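# Slide the door fully open without disturbing the coffee table

## Task

Push or pull the sliding door until it reaches its fully open stop and stays there by itself, with the robot no longer holding it. The door must not be banged open or closed at any point. The coffee table must be standing upright when the scene ends. The robot itself must not topple or finish leaning.

## Robot and tools

ROBOT. A LinearBot: an omnidirectional wheeled base with a column roughly 1.75 m high. A carriage rides the column over 1.0 m of travel (lift_m) and carries two identical six-joint arms, each ending in a two-finger gripper. Arm bases sit near 0.57 m + lift_m above the floor; carriage parts reach about 0.15 m lower. Each hand can reach 0.78 m from its shoulder but only about 0.38 m below its arm base. A hand is roughly 0.16 m long and 0.1 m wide (0.14 m when open). Parked joints 1-6 are 0, 0.05, 0.05, 1.45, 0, 0; parked, the robot measures about 0.95 m across and 0.7 m front to back. Wheel motors are strong (7 N m). Loose objects may occasionally get a brief shove from outside.

CAMERAS. carriage_camera is fixed to the carriage, facing forward and tilted about 20 degrees down. left_wrist_camera and right_wrist_camera look out beyond the fingertips.

FRAMES. Base frame: origin on the floor beneath the base centre, x forward, y left, z up. left_hand and right_hand are reported in it as the point between the finger pads; quat_wxyz rotates base axes into hand axes (hand z along the fingers, fingers open along hand y; an upward-pointing hand with joints 1, 5, 6 at 0 gives 1,0,0,0). Odometry frame equals the base frame at scene start; base_odometry counts wheel rotation only, so slip looks like travel. Heading is positive leftward, -3.142 to 3.142.

execute_actions. Argument actions: a list holding one action or none (empty list = just report state and images). An action may contain base, joints, or both; their motions begin together and may finish at different times, each action capped at 15 s. base holds exactly one relative move measured from the last reported base position: translate_m (metres, forward positive, -2 to 2), strafe_m (metres, left positive, -2 to 2) or rotate_rad (radians, counter-clockwise positive, -6.3 to 6.3). joints is a single dictionary covering both arms and the lift, keyed by joint name, each value an absolute target: lift_m 0 to 1 m; for each arm (left_/right_ prefix) joint1_rad -2.617 to 3.054 (vertical-axis swing, 0 forward, positive left), joint2_rad 0 to 3.141 (shoulder: 0 upper arm back and level, 1.57 vertical, 3.14 forward and level), joint3_rad 0 to 3.141 (elbow: 0 folded, 3.14 straight), joint4_rad -1.57 to 1.57 (wrist pitch, positive lifts fingertips), joint5_rad -1.57 to 1.57 (wrist yaw, positive turns fingertips to the right, opposite to joint 1), joint6_rad -2.094 to 2.094 (roll about the finger axis, positive clockwise viewed from the forearm), gripper_m 0 to 0.093 m pad gap. Completion tolerances: lift 0.004, joint1/5/6 0.02, joint2/3 0.055, joint4 0.04, gripper 0.004. Joints left out may still be driving toward earlier targets. Unknown keys or out-of-range values reject the whole call with no motion. cameras: list of camera names or "all"; omitted/null means all, [] means none.

wait: seconds, 0 to 10; commands nothing and returns the same state and images.

zoom_image: camera plus region [x0, y0, x1, y1] in pixels of that camera's latest full image, origin top-left, at most 504 by 504.

finished_scene: scene number (1 or 2); irreversible, and the goal must already hold on its own.

RESULTS. base_status and joint_status describe how the last accepted action ended: done (for the base, wheels turned the commanded amount, slip included), off_target (resting short, maybe still pushing), contact_stop or time_out (target dropped, holds in place). "joint command not followed" with a cause means a self-collision check blocked that arm's targets (gripper still obeyed); affected joints show not_followed and may be retried on later actions. To recover, move only the blocked arm clear first, then the other in a later action. on_its_own lists uncommanded behaviour; "held at" is a target, not a position. motor_effort gives percent of maximum (bracket = peak), with fixed per-motor bias and noise; a falling lift effort while lowering means a hand rests on something; drive_wheels at rest above its free-move level means the base is still pressing. Joint torques and Motor temperatures are listed per arm in joint order. After a stop, any later calls in the same reply are skipped.

CAUTIONS. Contact stops come late or not at all; the base can coast about 0.3 m after an arm touches something, and arms and grippers never stop on contact, springing to targets once released. After a blocked drive, back off about 0.2 m along the reverse direction (undo a turn), repeating if still pressed; a retry may stop spuriously. The column can hit a table edge the base slid under; reversing into one can tip the robot. Tipping risk grows with high carriage, extended arms, loads, pulling, and abrupt stops; only images reveal a lean. Never let the arms collide or press on each other. Hand readings drift at long reach. Outstretched arms heat quickly: MOTOR HOT at 75 °C, a 10 s arm halt at 90 °C, and at 100 °C the arm goes limp and falls; resend targets that show limit_stop_at_motor_heat. Move the door smoothly to avoid a slam, keep clear of the coffee table, and release the door before finishing. The robot holds the last command while you think.

Each tool is called after "Call:" as name([rows], argument=value, ...), one row to a line, values as JSON.

## Session

Call:
execute_actions(actions=[])

Scene clock: 0.00 s.
Joint torques (N m, as the arm reports them, + toward a larger angle): no reading
Motor temperatures (°C, as the motors report them): left_arm=[27 30 27 31 27 30] | right_arm=[29 26 28 27 27 29]
base_odometry: x=+0.000 y=+0.000 heading=+0.000 (m, m, rad; odometry frame)
base_status: not commanded
joint_positions: lift_m=+0.298 left_joint1_rad=-0.012 left_joint2_rad=+0.042 left_joint3_rad=+0.021 left_joint4_rad=+1.439 left_joint5_rad=+0.013 left_joint6_rad=-0.009 left_gripper_m=+0.094 right_joint1_rad=-0.001 right_joint2_rad=+0.038 right_joint3_rad=+0.044 right_joint4_rad=+1.420 right_joint5_rad=-0.036 right_joint6_rad=+0.001 right_gripper_m=+0.094
joint_status: not commanded
motor_effort: lift_m=+22 drive_wheels=-2 (%)
left_hand: x=+0.3169 y=+0.3259 z=+1.3192 quat_wxyz=(+0.997, +0.006, +0.076, -0.011) (m; base frame)
right_hand: x=+0.3135 y=-0.3224 z=+1.3249 quat_wxyz=(+0.997, -0.018, +0.072, +0.001) (m; base frame)
pictures: carriage_camera, left_wrist_camera, right_wrist_camera
Images, in order (width x height): carriage_camera 504x504, left_wrist_camera 504x504, right_wrist_camera 504x504.

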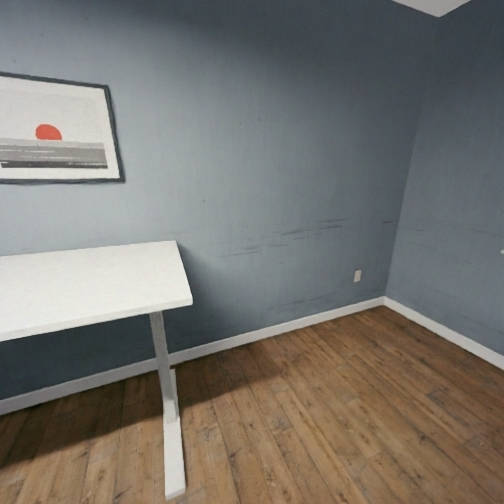

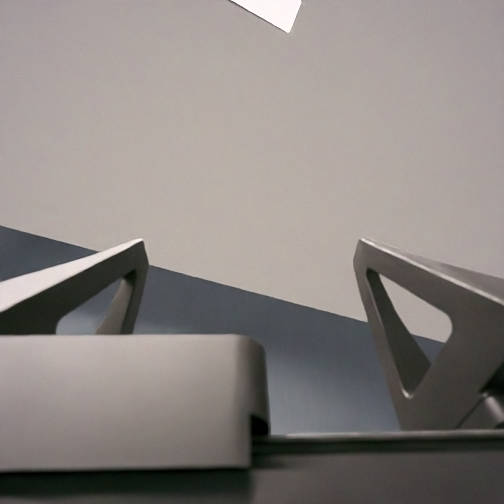

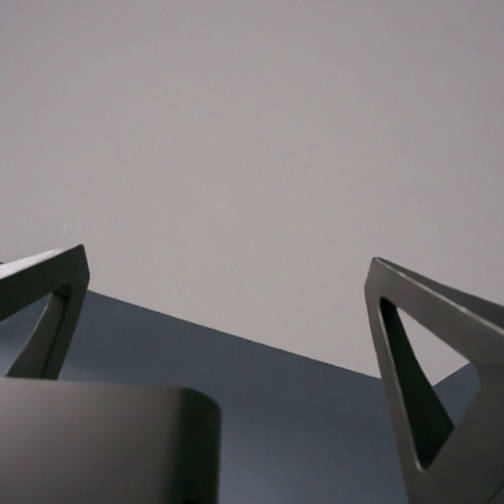

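Call:
execute_actions([
  {"base":{"rotate_rad":-1.5}},
], cameras=["carriage_camera"])

Call:
execute_actions([
  {"base":{"rotate_rad":-1.5}},
], cameras=["carriage_camera"])

Call:
execute_actions([
  {"base":{"rotate_rad":-1.5}},
], cameras=["carriage_camera"])

Scene clock: 5.00 s.
Joint torques (N m, as the arm reports them, + toward a larger angle): left_arm=[ 0.04  3.71  5.73 -0.02  0.09 -0.01] | right_arm=[-0.22  3.76  5.81 -0.06 -0.03  0.02]
Motor temperatures (°C, as the motors report them): left_arm=[27 30 27 31 27 30] | right_arm=[29 27 28 27 27 29]
base_odometry: x=+0.000 y=+0.000 heading=-1.500 (m, m, rad; odometry frame)
base_status: done
joint_positions: lift_m=+0.298 left_joint1_rad=-0.012 left_joint2_rad=+0.042 left_joint3_rad=+0.021 left_joint4_rad=+1.439 left_joint5_rad=+0.013 left_joint6_rad=-0.009 left_gripper_m=+0.094 right_joint1_rad=-0.001 right_joint2_rad=+0.038 right_joint3_rad=+0.044 right_joint4_rad=+1.420 right_joint5_rad=-0.036 right_joint6_rad=+0.001 right_gripper_m=+0.094
joint_status: not commanded
motor_effort: lift_m=+22(22) drive_wheels=+4(12) (%)
left_hand: x=+0.3169 y=+0.3259 z=+1.3192 quat_wxyz=(+0.997, +0.006, +0.076, -0.011) (m; base frame)
right_hand: x=+0.3136 y=-0.3224 z=+1.3249 quat_wxyz=(+0.997, -0.018, +0.073, +0.001) (m; base frame)
pictures: carriage_camera
Images, in order (width x height): carriage_camera 504x504.

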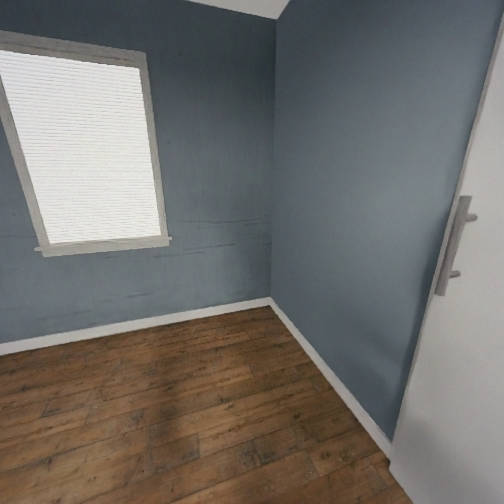

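Scene clock: 8.03 s.
Joint torques (N m, as the arm reports them, + toward a larger angle): left_arm=[-0.05  3.57  5.71 -0.07  0.04  0.02] | right_arm=[-0.21  3.65  5.79 -0.05 -0.05 -0.01]
Motor temperatures (°C, as the motors report them): left_arm=[27 31 27 31 27 30] | right_arm=[29 27 29 27 27 29]
base_odometry: x=+0.000 y=+0.000 heading=-3.000 (m, m, rad; odometry frame)
base_status: done
joint_positions: lift_m=+0.298 left_joint1_rad=-0.012 left_joint2_rad=+0.042 left_joint3_rad=+0.021 left_joint4_rad=+1.439 left_joint5_rad=+0.013 left_joint6_rad=-0.009 left_gripper_m=+0.094 right_joint1_rad=-0.001 right_joint2_rad=+0.038 right_joint3_rad=+0.044 right_joint4_rad=+1.420 right_joint5_rad=-0.036 right_joint6_rad=+0.001 right_gripper_m=+0.094
joint_status: not commanded
motor_effort: lift_m=+22(22) drive_wheels=+4(13) (%)
left_hand: x=+0.3169 y=+0.3259 z=+1.3192 quat_wxyz=(+0.997, +0.006, +0.076, -0.011) (m; base frame)
right_hand: x=+0.3136 y=-0.3224 z=+1.3249 quat_wxyz=(+0.997, -0.018, +0.073, +0.001) (m; base frame)
pictures: carriage_camera
Images, in order (width x height): carriage_camera 504x504.

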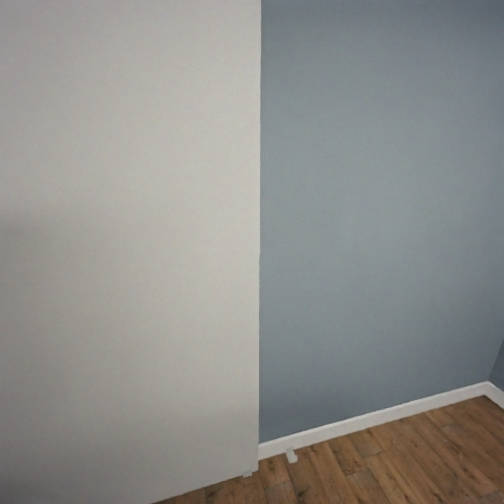

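Scene clock: 11.07 s.
Joint torques (N m, as the arm reports them, + toward a larger angle): left_arm=[-0.09  3.79  5.77 -0.03  0.1   0.01] | right_arm=[-0.24  3.77  5.85 -0.05 -0.04 -0.01]
Motor temperatures (°C, as the motors report them): left_arm=[27 31 28 31 27 30] | right_arm=[29 27 29 27 27 29]
base_odometry: x=+0.000 y=+0.000 heading=+1.784 (m, m, rad; odometry frame)
base_status: done
joint_positions: lift_m=+0.298 left_joint1_rad=-0.012 left_joint2_rad=+0.042 left_joint3_rad=+0.021 left_joint4_rad=+1.439 left_joint5_rad=+0.013 left_joint6_rad=-0.009 left_gripper_m=+0.094 right_joint1_rad=-0.001 right_joint2_rad=+0.038 right_joint3_rad=+0.044 right_joint4_rad=+1.420 right_joint5_rad=-0.036 right_joint6_rad=+0.001 right_gripper_m=+0.094
joint_status: not commanded
motor_effort: lift_m=+22(22) drive_wheels=+4(12) (%)
left_hand: x=+0.3169 y=+0.3259 z=+1.3192 quat_wxyz=(+0.997, +0.006, +0.076, -0.011) (m; base frame)
right_hand: x=+0.3136 y=-0.3225 z=+1.3249 quat_wxyz=(+0.997, -0.018, +0.073, +0.001) (m; base frame)
pictures: carriage_camera
Images, in order (width x height): carriage_camera 504x504.

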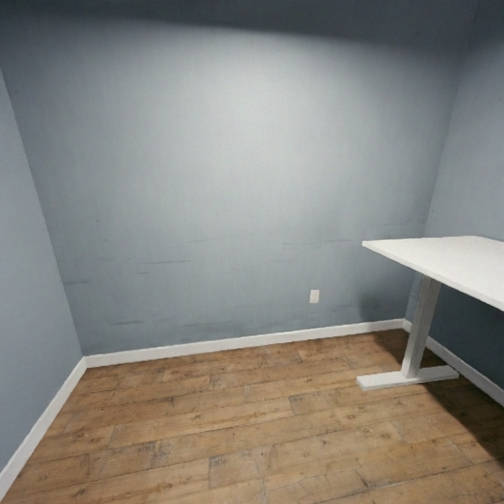

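Call:
execute_actions([
  {"base":{"rotate_rad":1.65},"joints":{"lift_m":0.0}},
])

Scene clock: 19.40 s.
Joint torques (N m, as the arm reports them, + toward a larger angle): left_arm=[ 0.1   3.77  5.76 -0.05  0.07  0.04] | right_arm=[-0.12  3.67  5.82 -0.04 -0.05  0.  ]
Motor temperatures (°C, as the motors report them): left_arm=[27 31 28 31 27 30] | right_arm=[29 27 30 27 27 29]
base_odometry: x=+0.000 y=+0.000 heading=-2.850 (m, m, rad; odometry frame)
base_status: done
joint_positions: lift_m=+0.000 left_joint1_rad=-0.012 left_joint2_rad=+0.042 left_joint3_rad=+0.021 left_joint4_rad=+1.439 left_joint5_rad=+0.012 left_joint6_rad=-0.009 left_gripper_m=+0.094 right_joint1_rad=-0.001 right_joint2_rad=+0.038 right_joint3_rad=+0.044 right_joint4_rad=+1.419 right_joint5_rad=-0.036 right_joint6_rad=+0.001 right_gripper_m=+0.094
joint_status: all done
motor_effort: lift_m=+20(21) drive_wheels=+4(15) (%)
left_hand: x=+0.3170 y=+0.3260 z=+1.0215 quat_wxyz=(+0.997, +0.006, +0.076, -0.011) (m; base frame)
right_hand: x=+0.3138 y=-0.3225 z=+1.0272 quat_wxyz=(+0.997, -0.018, +0.073, +0.001) (m; base frame)
pictures: carriage_camera, left_wrist_camera, right_wrist_camera
Images, in order (width x height): carriage_camera 504x504, left_wrist_camera 504x504, right_wrist_camera 504x504.

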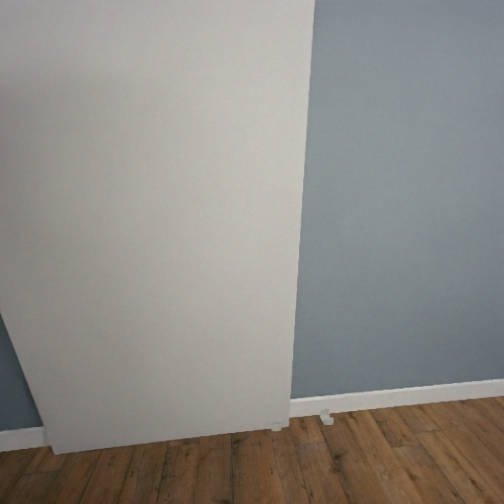

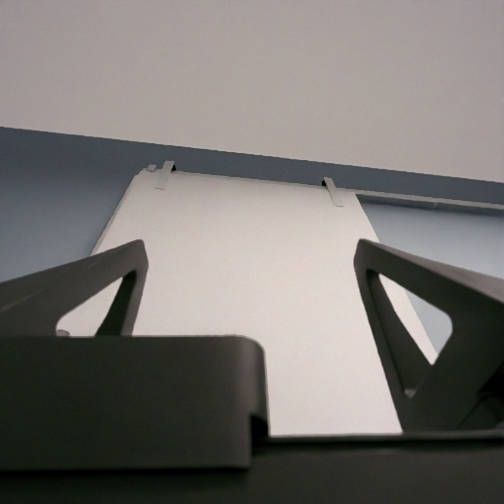

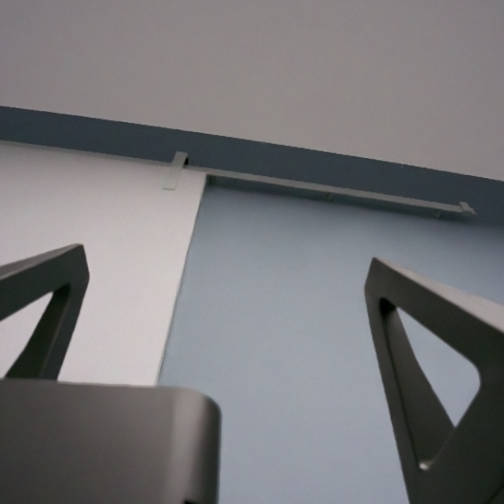

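Call:
execute_actions([
  {"base":{"strafe_m":0.42},"joints":{"lift_m":0.3,"left_joint2_rad":1.0,"left_joint3_rad":1.0,"left_joint4_rad":0,"left_gripper_m":0.0}},
])

Scene clock: 25.93 s.
Joint torques (N m, as the arm reports them, + toward a larger angle): left_arm=[ 0.17 -1.5   8.13  2.39  0.09 -0.01] | right_arm=[-0.2   3.6   5.84 -0.03 -0.06 -0.01]
Motor temperatures (°C, as the motors report them): left_arm=[27 31 29 31 27 30] | right_arm=[29 28 30 27 27 29]
base_odometry: x=+0.121 y=-0.402 heading=-2.849 (m, m, rad; odometry frame)
base_status: done
joint_positions: lift_m=+0.300 left_joint1_rad=-0.012 left_joint2_rad=+0.990 left_joint3_rad=+0.995 left_joint4_rad=+0.023 left_joint5_rad=+0.012 left_joint6_rad=-0.009 left_gripper_m=+0.000 right_joint1_rad=-0.001 right_joint2_rad=+0.038 right_joint3_rad=+0.044 right_joint4_rad=+1.419 right_joint5_rad=-0.037 right_joint6_rad=+0.001 right_gripper_m=+0.094
joint_status: all done
motor_effort: lift_m=+23(27) drive_wheels=-5(15) (%)
left_hand: x=+0.6427 y=+0.3219 z=+1.3012 quat_wxyz=(+0.717, +0.006, +0.697, -0.012) (m; base frame)
right_hand: x=+0.3138 y=-0.3223 z=+1.3268 quat_wxyz=(+0.997, -0.018, +0.073, +0.001) (m; base frame)
pictures: carriage_camera, left_wrist_camera, right_wrist_camera
Images, in order (width x height): carriage_camera 504x504, left_wrist_camera 504x504, right_wrist_camera 504x504.

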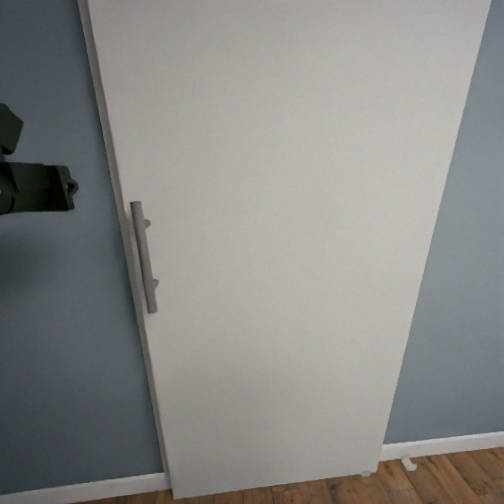

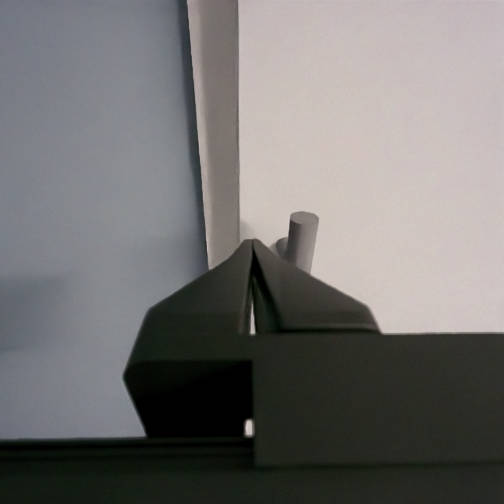

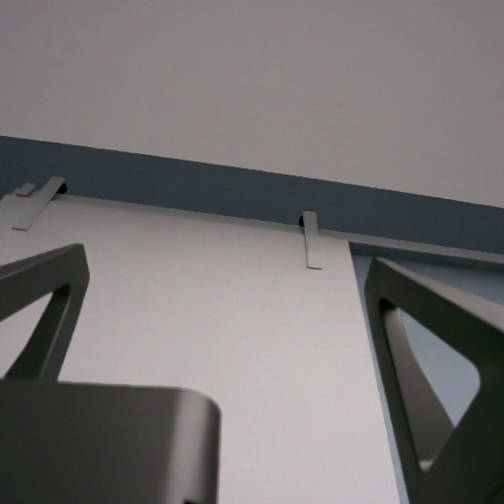

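Call:
execute_actions([
  {"base":{"rotate_rad":0.09},"joints":{"lift_m":0.02}},
])

Call:
execute_actions([
  {"base":{"translate_m":0.12}},
])

Scene clock: 30.13 s.
Joint torques (N m, as the arm reports them, + toward a larger angle): left_arm=[-0.01 -1.7   8.    2.53  0.06 -0.02] | right_arm=[-0.29  3.7   5.79 -0.03 -0.05  0.02]
Motor temperatures (°C, as the motors report them): left_arm=[27 31 30 32 27 30] | right_arm=[29 28 31 27 27 29]
base_odometry: x=+0.121 y=-0.402 heading=-2.759 (m, m, rad; odometry frame)
base_status: done
joint_positions: lift_m=+0.020 left_joint1_rad=-0.012 left_joint2_rad=+0.990 left_joint3_rad=+0.996 left_joint4_rad=+0.010 left_joint5_rad=+0.013 left_joint6_rad=-0.009 left_gripper_m=+0.000 right_joint1_rad=-0.001 right_joint2_rad=+0.038 right_joint3_rad=+0.044 right_joint4_rad=+1.420 right_joint5_rad=-0.036 right_joint6_rad=+0.001 right_gripper_m=+0.094
joint_status: all done
motor_effort: lift_m=+20(20) drive_wheels=-3(8) (%)
left_hand: x=+0.6428 y=+0.3218 z=+1.0187 quat_wxyz=(+0.713, +0.006, +0.701, -0.012) (m; base frame)
right_hand: x=+0.3136 y=-0.3225 z=+1.0472 quat_wxyz=(+0.997, -0.018, +0.073, +0.001) (m; base frame)
pictures: carriage_camera, left_wrist_camera, right_wrist_camera
Images, in order (width x height): carriage_camera 504x504, left_wrist_camera 504x504, right_wrist_camera 504x504.

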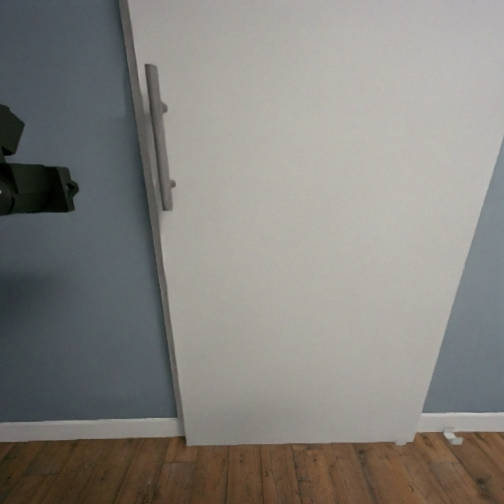

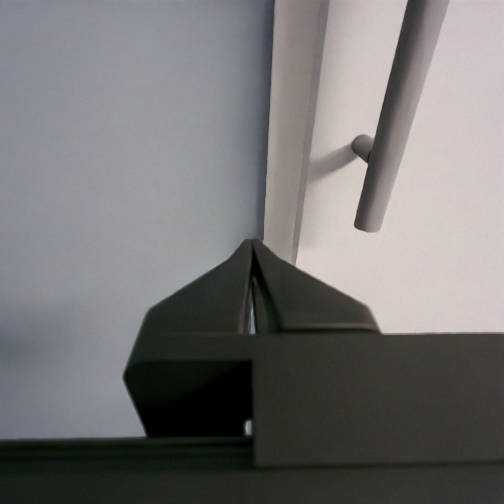

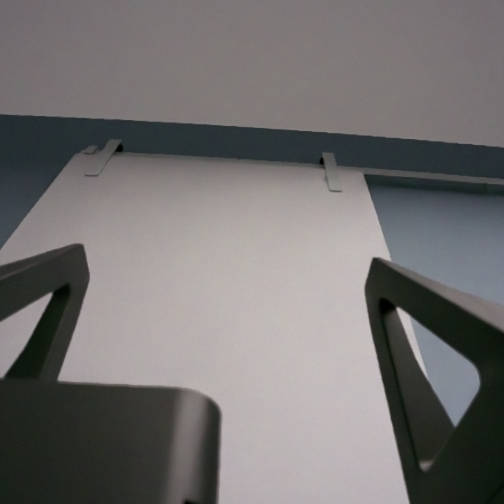

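Scene clock: 31.80 s.
Joint torques (N m, as the arm reports them, + toward a larger angle): left_arm=[-0.07 -1.44  8.14  2.53  0.08  0.02] | right_arm=[-0.19  3.7   5.93 -0.02 -0.05  0.01]
Motor temperatures (°C, as the motors report them): left_arm=[27 31 30 33 27 30] | right_arm=[29 28 31 27 27 29]
base_odometry: x=+0.010 y=-0.447 heading=-2.758 (m, m, rad; odometry frame)
base_status: done
joint_positions: lift_m=+0.020 left_joint1_rad=-0.012 left_joint2_rad=+0.990 left_joint3_rad=+0.996 left_joint4_rad=+0.010 left_joint5_rad=+0.013 left_joint6_rad=-0.009 left_gripper_m=+0.000 right_joint1_rad=-0.001 right_joint2_rad=+0.038 right_joint3_rad=+0.044 right_joint4_rad=+1.419 right_joint5_rad=-0.036 right_joint6_rad=+0.001 right_gripper_m=+0.094
joint_status: not commanded
motor_effort: lift_m=+20(20) drive_wheels=-4(9) (%)
left_hand: x=+0.6428 y=+0.3218 z=+1.0187 quat_wxyz=(+0.713, +0.006, +0.701, -0.012) (m; base frame)
right_hand: x=+0.3137 y=-0.3225 z=+1.0472 quat_wxyz=(+0.997, -0.018, +0.073, +0.001) (m; base frame)
pictures: carriage_camera, left_wrist_camera, right_wrist_camera
Images, in order (width x height): carriage_camera 504x504, left_wrist_camera 504x504, right_wrist_camera 504x504.

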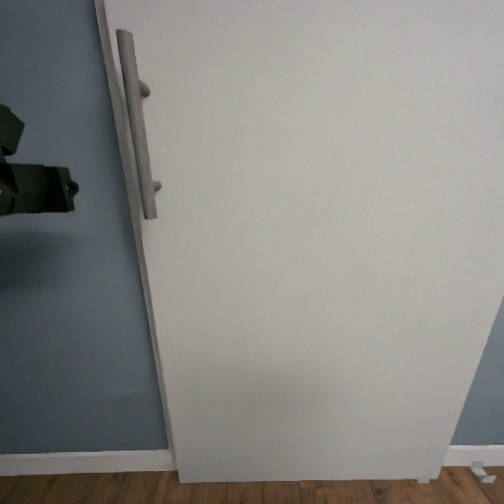

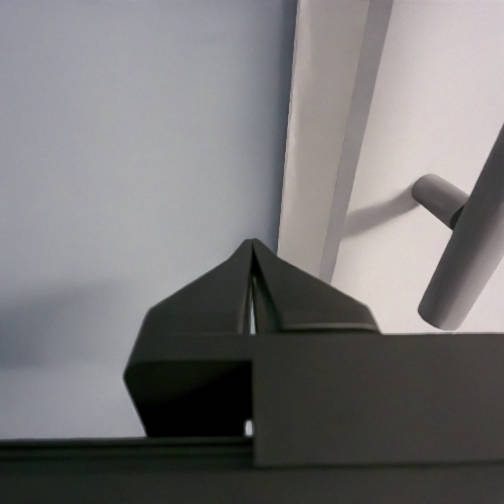

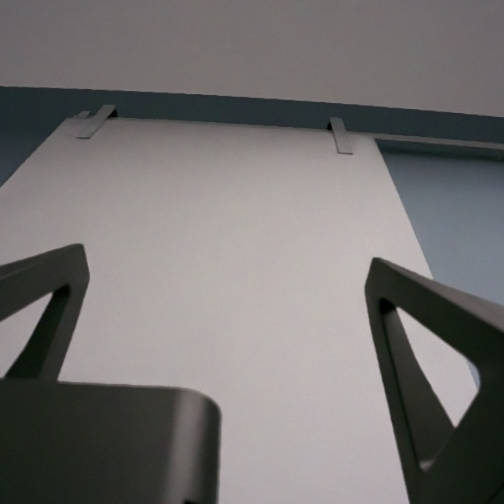

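Call:
execute_actions([
  {"base":{"translate_m":0.06},"joints":{"lift_m":0.14}},
])

Call:
execute_actions([
  {"base":{"strafe_m":-0.08}},
])

Scene clock: 35.13 s.
Joint torques (N m, as the arm reports them, + toward a larger angle): left_arm=[-0.14 -1.26  8.16  2.52  0.06  0.06] | right_arm=[-0.29  3.69  5.92 -0.04 -0.06  0.01]
Motor temperatures (°C, as the motors report them): left_arm=[27 31 30 33 27 30] | right_arm=[29 28 31 27 27 29]
base_odometry: x=-0.045 y=-0.470 heading=-2.758 (m, m, rad; odometry frame)
base_status: done
joint_positions: lift_m=+0.140 left_joint1_rad=-0.012 left_joint2_rad=+0.990 left_joint3_rad=+0.996 left_joint4_rad=+0.013 left_joint5_rad=+0.013 left_joint6_rad=-0.009 left_gripper_m=+0.000 right_joint1_rad=-0.001 right_joint2_rad=+0.038 right_joint3_rad=+0.044 right_joint4_rad=+1.418 right_joint5_rad=-0.036 right_joint6_rad=+0.001 right_gripper_m=+0.094
joint_status: all done
motor_effort: lift_m=+23(30) drive_wheels=-4(10) (%)
left_hand: x=+0.6428 y=+0.3218 z=+1.1391 quat_wxyz=(+0.714, +0.006, +0.700, -0.012) (m; base frame)
right_hand: x=+0.3140 y=-0.3225 z=+1.1669 quat_wxyz=(+0.997, -0.018, +0.073, +0.001) (m; base frame)
pictures: carriage_camera, left_wrist_camera, right_wrist_camera
Images, in order (width x height): carriage_camera 504x504, left_wrist_camera 504x504, right_wrist_camera 504x504.

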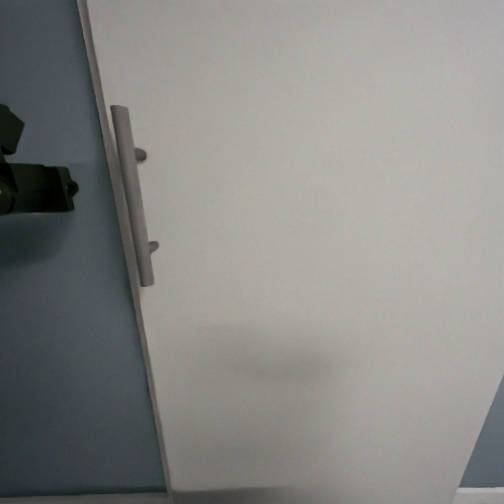

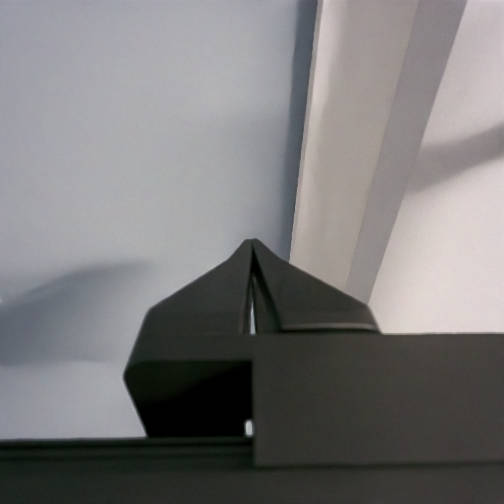

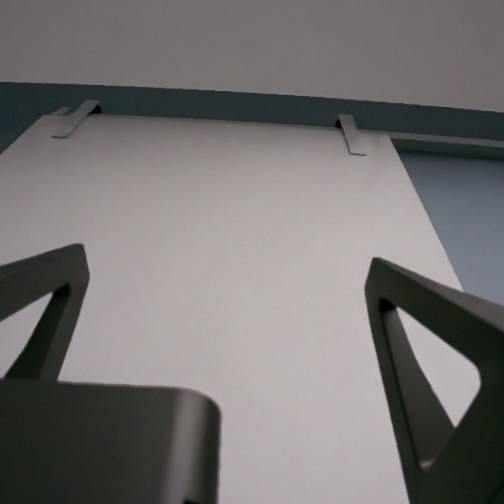

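Scene clock: 36.60 s.
Joint torques (N m, as the arm reports them, + toward a larger angle): left_arm=[-0.13 -1.5   7.94  2.47  0.06  0.02] | right_arm=[-0.19  3.63  5.85 -0.04 -0.05 -0.01]
Motor temperatures (°C, as the motors report them): left_arm=[27 31 30 34 27 30] | right_arm=[29 28 31 27 27 29]
base_odometry: x=-0.076 y=-0.396 heading=-2.758 (m, m, rad; odometry frame)
base_status: done
joint_positions: lift_m=+0.140 left_joint1_rad=-0.012 left_joint2_rad=+0.990 left_joint3_rad=+0.996 left_joint4_rad=+0.013 left_joint5_rad=+0.013 left_joint6_rad=-0.009 left_gripper_m=+0.000 right_joint1_rad=-0.001 right_joint2_rad=+0.038 right_joint3_rad=+0.044 right_joint4_rad=+1.418 right_joint5_rad=-0.036 right_joint6_rad=+0.001 right_gripper_m=+0.094
joint_status: not commanded
motor_effort: lift_m=+22(22) drive_wheels=-2(10) (%)
left_hand: x=+0.6428 y=+0.3219 z=+1.1391 quat_wxyz=(+0.714, +0.006, +0.700, -0.012) (m; base frame)
right_hand: x=+0.3140 y=-0.3225 z=+1.1669 quat_wxyz=(+0.997, -0.018, +0.073, +0.001) (m; base frame)
pictures: carriage_camera, left_wrist_camera, right_wrist_camera
Images, in order (width x height): carriage_camera 504x504, left_wrist_camera 504x504, right_wrist_camera 504x504.

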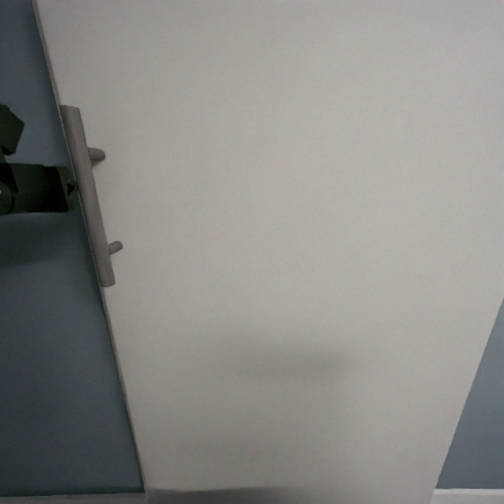

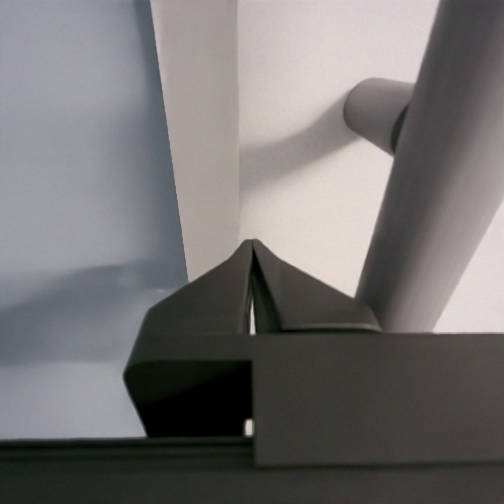

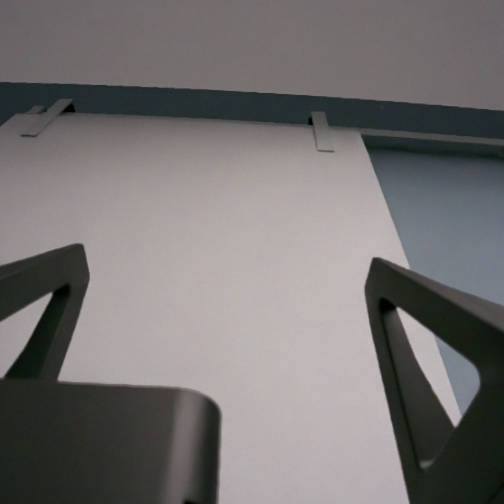

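Call:
execute_actions([
  {"base":{"strafe_m":-0.3},"joints":{"left_joint1_rad":-0.012}},
])

Scene clock: 39.80 s.
Joint torques (N m, as the arm reports them, + toward a larger angle): left_arm=[-1.01 -1.6   8.01  2.55  0.13 -0.07] | right_arm=[-0.24  3.66  5.66 -0.05 -0.07  0.01]
Motor temperatures (°C, as the motors report them): left_arm=[27 31 31 34 27 30] | right_arm=[29 28 31 27 27 29]
base_odometry: x=-0.101 y=-0.333 heading=-2.757 (m, m, rad; odometry frame)
base_status: strafe_m contact_stop (by the wheels' count: -0.068 of -0.300)
joint_positions: lift_m=+0.140 left_joint1_rad=-0.001 left_joint2_rad=+0.990 left_joint3_rad=+0.996 left_joint4_rad=+0.010 left_joint5_rad=+0.006 left_joint6_rad=-0.004 left_gripper_m=+0.000 right_joint1_rad=-0.001 right_joint2_rad=+0.038 right_joint3_rad=+0.044 right_joint4_rad=+1.419 right_joint5_rad=-0.035 right_joint6_rad=+0.001 right_gripper_m=+0.094
joint_status: all done
motor_effort: lift_m=+22(22) drive_wheels=+1(13) (%)
left_hand: x=+0.6428 y=+0.3271 z=+1.1382 quat_wxyz=(+0.713, +0.001, +0.702, -0.004) (m; base frame)
right_hand: x=+0.3138 y=-0.3227 z=+1.1669 quat_wxyz=(+0.997, -0.017, +0.073, +0.001) (m; base frame)
pictures: carriage_camera, left_wrist_camera, right_wrist_camera
Images, in order (width x height): carriage_camera 504x504, left_wrist_camera 504x504, right_wrist_camera 504x504.

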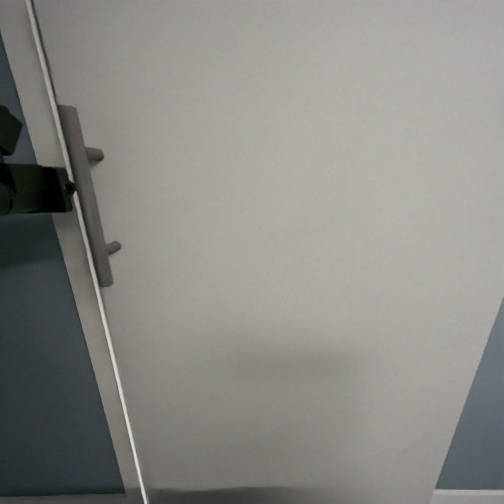

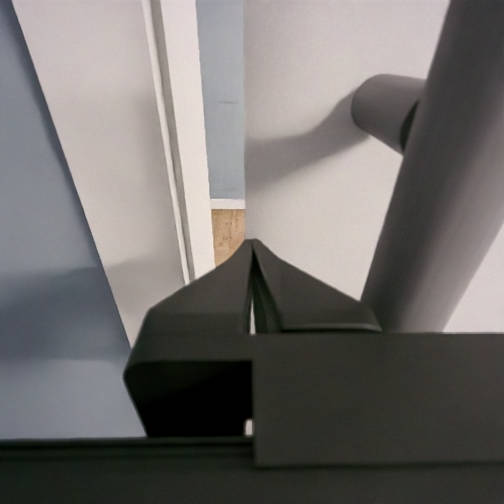

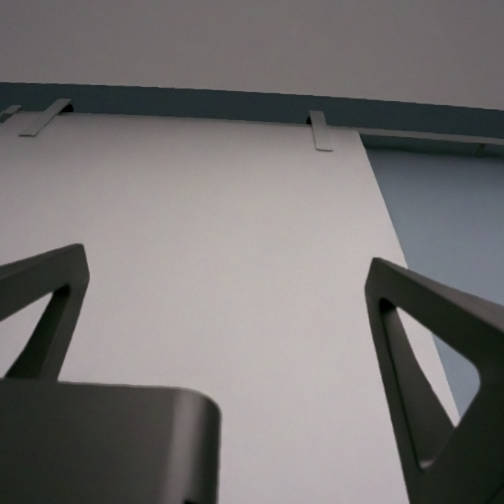

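Call:
execute_actions([
  {"base":{"strafe_m":-0.4},"joints":{"left_joint1_rad":-0.05}},
], cameras=[])

Call:
execute_actions([
  {"base":{"strafe_m":-0.3},"joints":{"left_joint1_rad":-0.05}},
])

Scene clock: 44.53 s.
Joint torques (N m, as the arm reports them, + toward a larger angle): left_arm=[-0.98 -1.22  7.91  2.64  0.14 -0.06] | right_arm=[-0.2   3.73  5.85 -0.01 -0.07  0.  ]
Motor temperatures (°C, as the motors report them): left_arm=[27 31 31 35 28 30] | right_arm=[29 28 31 27 27 29]
base_odometry: x=-0.252 y=+0.037 heading=-2.757 (m, m, rad; odometry frame)
base_status: done
joint_positions: lift_m=+0.140 left_joint1_rad=-0.039 left_joint2_rad=+0.987 left_joint3_rad=+0.996 left_joint4_rad=+0.003 left_joint5_rad=+0.009 left_joint6_rad=-0.004 left_gripper_m=+0.000 right_joint1_rad=-0.001 right_joint2_rad=+0.038 right_joint3_rad=+0.044 right_joint4_rad=+1.419 right_joint5_rad=-0.035 right_joint6_rad=+0.001 right_gripper_m=+0.094
joint_status: all done
motor_effort: lift_m=+22(22) drive_wheels=-1(13) (%)
left_hand: x=+0.6416 y=+0.3127 z=+1.1377 quat_wxyz=(+0.711, +0.016, +0.703, -0.018) (m; base frame)
right_hand: x=+0.3138 y=-0.3227 z=+1.1669 quat_wxyz=(+0.997, -0.017, +0.073, +0.001) (m; base frame)
pictures: none
No camera images: the call's "cameras" was empty. Leave "cameras" out to get every camera's image.

Scene clock: 47.00 s.
Joint torques (N m, as the arm reports them, + toward a larger angle): left_arm=[-0.9  -1.28  7.92  2.66  0.08 -0.02] | right_arm=[-0.19  3.74  5.91 -0.05 -0.05 -0.01]
Motor temperatures (°C, as the motors report them): left_arm=[27 31 32 35 28 30] | right_arm=[29 28 31 27 27 29]
base_odometry: x=-0.364 y=+0.315 heading=-2.757 (m, m, rad; odometry frame)
base_status: done
joint_positions: lift_m=+0.140 left_joint1_rad=-0.039 left_joint2_rad=+0.987 left_joint3_rad=+0.996 left_joint4_rad=+0.003 left_joint5_rad=+0.010 left_joint6_rad=-0.004 left_gripper_m=+0.000 right_joint1_rad=-0.001 right_joint2_rad=+0.038 right_joint3_rad=+0.044 right_joint4_rad=+1.419 right_joint5_rad=-0.035 right_joint6_rad=+0.001 right_gripper_m=+0.094
joint_status: all done
motor_effort: lift_m=+22(22) drive_wheels=-1(9) (%)
left_hand: x=+0.6416 y=+0.3124 z=+1.1377 quat_wxyz=(+0.711, +0.016, +0.703, -0.019) (m; base frame)
right_hand: x=+0.3138 y=-0.3227 z=+1.1669 quat_wxyz=(+0.997, -0.017, +0.073, +0.001) (m; base frame)
pictures: carriage_camera, left_wrist_camera, right_wrist_camera
Images, in order (width x height): carriage_camera 504x504, left_wrist_camera 504x504, right_wrist_camera 504x504.

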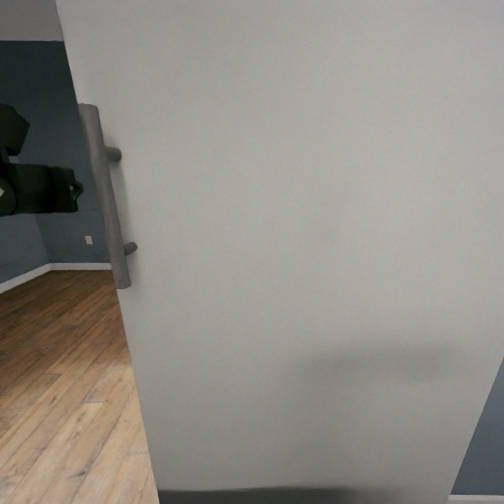

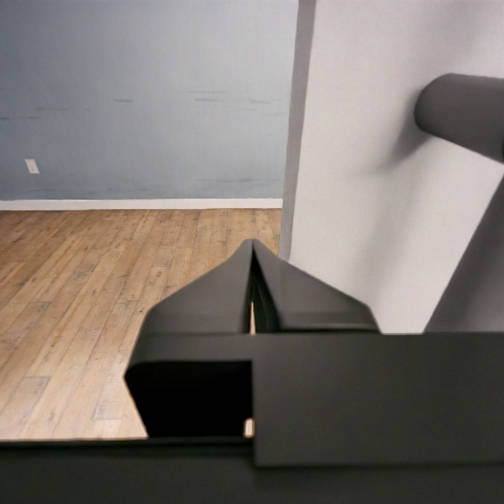

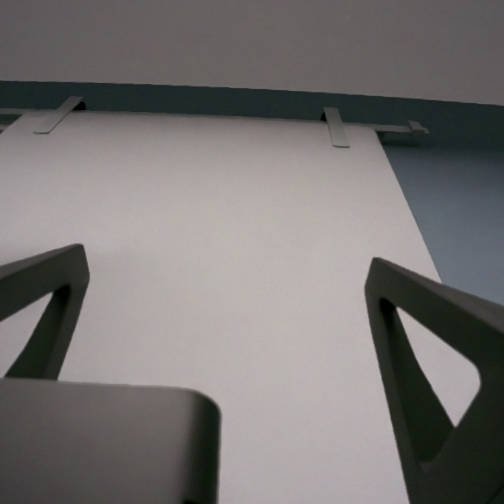

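Call:
execute_actions([
  {"base":{"strafe_m":-0.1},"joints":{"left_joint1_rad":-0.05}},
])

Call:
execute_actions([
  {"base":{"strafe_m":-0.07},"joints":{"left_joint1_rad":-0.05}},
])

Scene clock: 50.23 s.
Joint torques (N m, as the arm reports them, + toward a larger angle): left_arm=[-1.02 -1.37  8.21  2.7   0.12 -0.08] | right_arm=[-0.19  3.67  5.92 -0.05 -0.06  0.01]
Motor temperatures (°C, as the motors report them): left_arm=[27 31 32 36 28 30] | right_arm=[29 28 32 27 27 29]
base_odometry: x=-0.394 y=+0.389 heading=-2.757 (m, m, rad; odometry frame)
base_status: strafe_m contact_stop (by the wheels' count: -0.080 of -0.100)
joint_positions: lift_m=+0.140 left_joint1_rad=-0.039 left_joint2_rad=+0.987 left_joint3_rad=+0.996 left_joint4_rad=+0.002 left_joint5_rad=+0.006 left_joint6_rad=-0.004 left_gripper_m=+0.000 right_joint1_rad=-0.001 right_joint2_rad=+0.038 right_joint3_rad=+0.044 right_joint4_rad=+1.418 right_joint5_rad=-0.035 right_joint6_rad=+0.001 right_gripper_m=+0.094
joint_status: all done
motor_effort: lift_m=+22(22) drive_wheels=+1(11) (%)
left_hand: x=+0.6417 y=+0.3132 z=+1.1374 quat_wxyz=(+0.711, +0.015, +0.703, -0.018) (m; base frame)
right_hand: x=+0.3139 y=-0.3227 z=+1.1669 quat_wxyz=(+0.997, -0.017, +0.073, +0.001) (m; base frame)
pictures: carriage_camera, left_wrist_camera, right_wrist_camera
Images, in order (width x height): carriage_camera 504x504, left_wrist_camera 504x504, right_wrist_camera 504x504.

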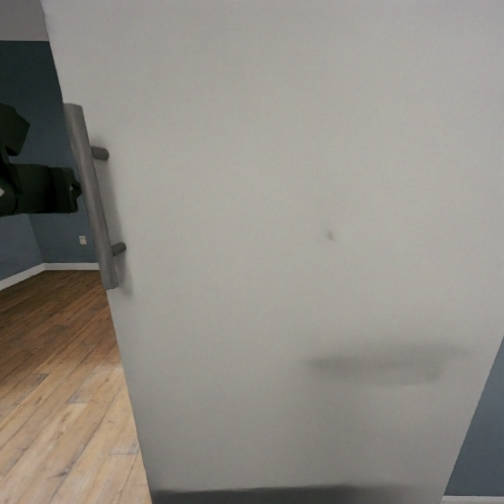

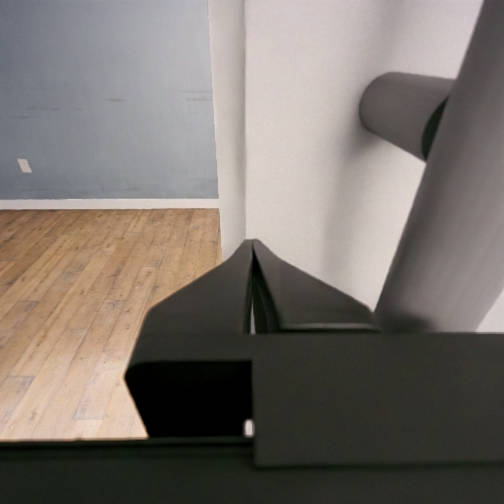

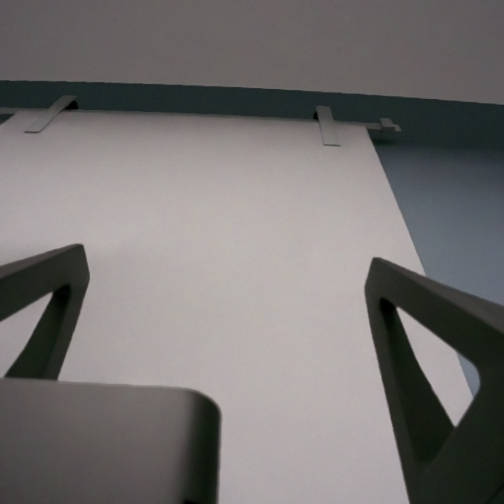

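not run: a stop came earlier in this reply.

Call:
execute_actions([
  {"base":{"strafe_m":-0.1},"joints":{"left_joint1_rad":-0.05}},
])

Call:
execute_actions([
  {"base":{"strafe_m":-0.08},"joints":{"left_joint1_rad":-0.05}},
])

Scene clock: 54.90 s.
Joint torques (N m, as the arm reports them, + toward a larger angle): left_arm=[-0.88 -1.09  8.07  2.67  0.15 -0.05] | right_arm=[-0.11  3.63  5.86 -0.05 -0.07 -0.01]
Motor temperatures (°C, as the motors report them): left_arm=[27 31 32 36 28 30] | right_arm=[29 28 32 27 27 29]
base_odometry: x=-0.420 y=+0.452 heading=-2.756 (m, m, rad; odometry frame)
base_status: strafe_m contact_stop (by the wheels' count: -0.068 of -0.100)
joint_positions: lift_m=+0.140 left_joint1_rad=-0.040 left_joint2_rad=+0.987 left_joint3_rad=+0.996 left_joint4_rad=+0.001 left_joint5_rad=+0.007 left_joint6_rad=-0.004 left_gripper_m=+0.000 right_joint1_rad=-0.001 right_joint2_rad=+0.038 right_joint3_rad=+0.044 right_joint4_rad=+1.418 right_joint5_rad=-0.034 right_joint6_rad=+0.001 right_gripper_m=+0.094
joint_status: all done
motor_effort: lift_m=+22(22) drive_wheels=-1(13) (%)
left_hand: x=+0.6416 y=+0.3129 z=+1.1374 quat_wxyz=(+0.710, +0.015, +0.703, -0.018) (m; base frame)
right_hand: x=+0.3139 y=-0.3227 z=+1.1669 quat_wxyz=(+0.997, -0.017, +0.073, +0.001) (m; base frame)
pictures: carriage_camera, left_wrist_camera, right_wrist_camera
Images, in order (width x height): carriage_camera 504x504, left_wrist_camera 504x504, right_wrist_camera 504x504.

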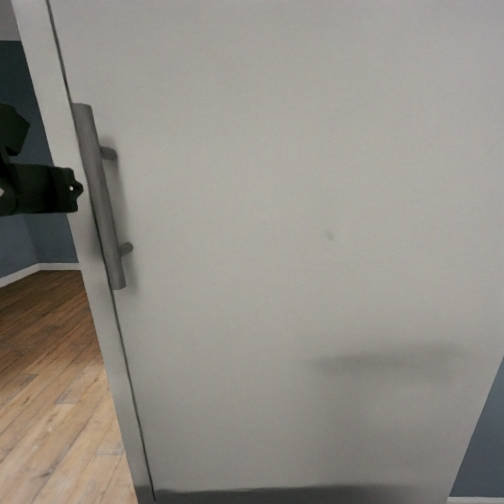

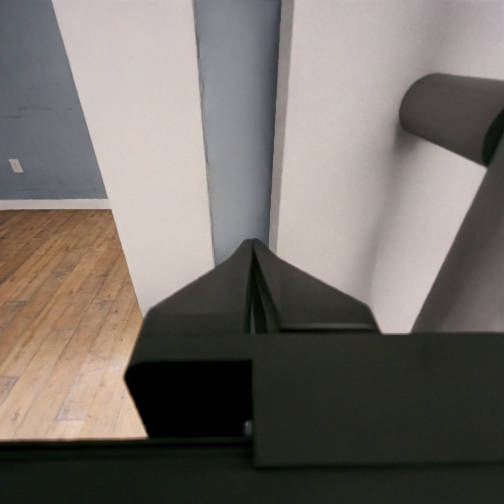

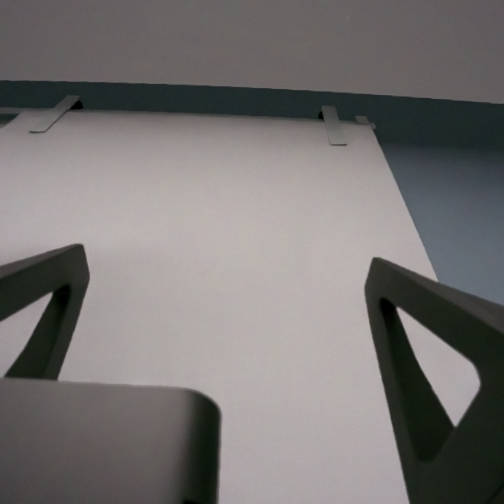

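not run: a stop came earlier in this reply.

Call:
execute_actions([
  {"base":{"strafe_m":-0.08},"joints":{"left_joint1_rad":-0.05}},
])

Scene clock: 58.80 s.
Joint torques (N m, as the arm reports them, + toward a larger angle): left_arm=[-1.28 -1.44  8.12  2.67  0.14 -0.08] | right_arm=[-0.29  3.61  5.84 -0.04 -0.06  0.01]
Motor temperatures (°C, as the motors report them): left_arm=[27 31 33 37 28 30] | right_arm=[29 28 32 27 27 29]
base_odometry: x=-0.446 y=+0.514 heading=-2.756 (m, m, rad; odometry frame)
base_status: strafe_m contact_stop (by the wheels' count: -0.067 of -0.080)
joint_positions: lift_m=+0.140 left_joint1_rad=-0.039 left_joint2_rad=+0.987 left_joint3_rad=+0.996 left_joint4_rad=+0.001 left_joint5_rad=+0.006 left_joint6_rad=-0.004 left_gripper_m=+0.000 right_joint1_rad=-0.001 right_joint2_rad=+0.038 right_joint3_rad=+0.044 right_joint4_rad=+1.418 right_joint5_rad=-0.034 right_joint6_rad=+0.001 right_gripper_m=+0.094
joint_status: all done
motor_effort: lift_m=+22(22) drive_wheels=+1(10) (%)
left_hand: x=+0.6416 y=+0.3133 z=+1.1375 quat_wxyz=(+0.711, +0.014, +0.703, -0.017) (m; base frame)
right_hand: x=+0.3140 y=-0.3228 z=+1.1669 quat_wxyz=(+0.997, -0.017, +0.073, +0.001) (m; base frame)
pictures: carriage_camera, left_wrist_camera, right_wrist_camera
Images, in order (width x height): carriage_camera 504x504, left_wrist_camera 504x504, right_wrist_camera 504x504.

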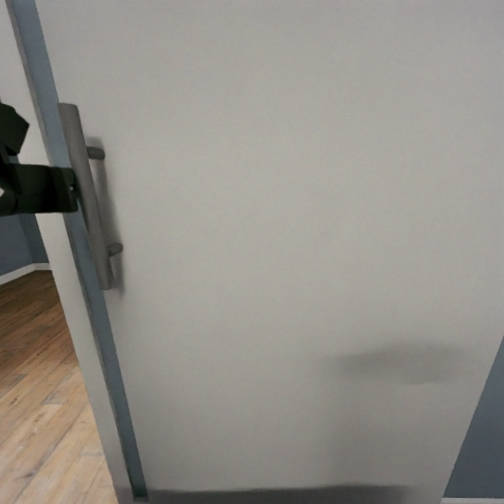

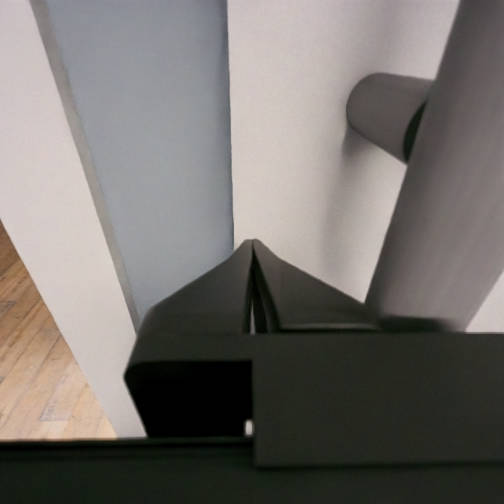

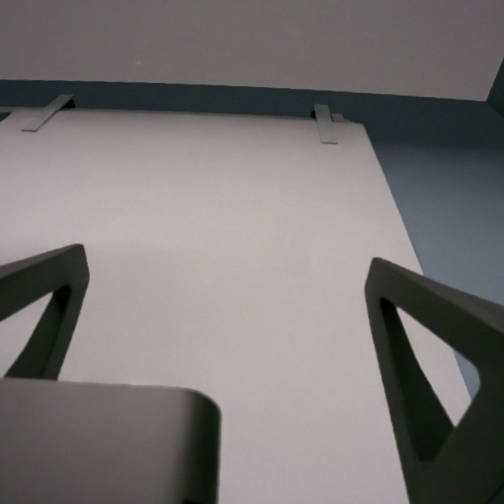

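Nearly at the stop; one more nudge.

Call:
execute_actions([
  {"base":{"strafe_m":-0.04},"joints":{"left_joint1_rad":-0.08}},
])

Scene clock: 62.27 s.
Joint torques (N m, as the arm reports them, + toward a larger angle): left_arm=[-4.03 -1.19  8.1   2.66  1.93 -0.08] | right_arm=[-0.28  3.67  5.84 -0.01 -0.05 -0.01]
Motor temperatures (°C, as the motors report them): left_arm=[27 31 33 37 28 30] | right_arm=[29 28 32 27 27 29]
base_odometry: x=-0.461 y=+0.551 heading=-2.755 (m, m, rad; odometry frame)
base_status: done
joint_positions: lift_m=+0.140 left_joint1_rad=-0.034 left_joint2_rad=+0.987 left_joint3_rad=+0.996 left_joint4_rad=+0.001 left_joint5_rad=-0.155 left_joint6_rad=-0.001 left_gripper_m=+0.000 right_joint1_rad=-0.001 right_joint2_rad=+0.038 right_joint3_rad=+0.044 right_joint4_rad=+1.418 right_joint5_rad=-0.034 right_joint6_rad=+0.001 right_gripper_m=+0.094
joint_status: left_joint1_rad off_target (ended at -0.034, target -0.080)
motor_effort: lift_m=+22(22) drive_wheels=+4(12) (%)
left_hand: x=+0.6406 y=+0.3428 z=+1.1375 quat_wxyz=(+0.709, -0.044, +0.702, +0.042) (m; base frame)
right_hand: x=+0.3140 y=-0.3227 z=+1.1669 quat_wxyz=(+0.997, -0.017, +0.073, +0.001) (m; base frame)
pictures: carriage_camera, left_wrist_camera, right_wrist_camera
Images, in order (width x height): carriage_camera 504x504, left_wrist_camera 504x504, right_wrist_camera 504x504.

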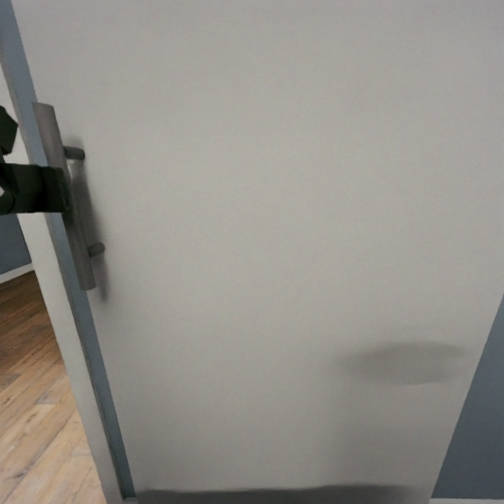

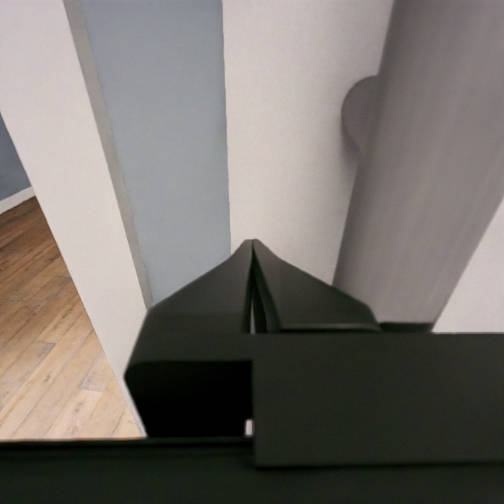

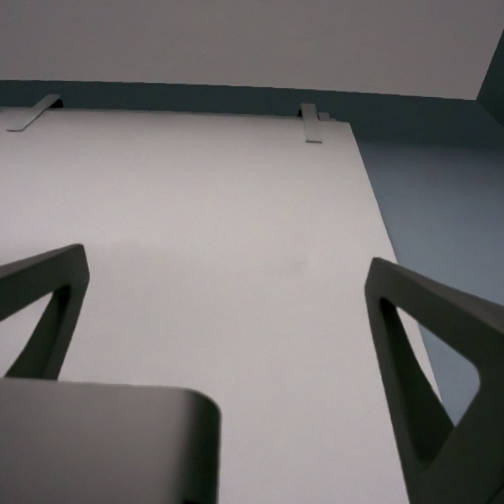

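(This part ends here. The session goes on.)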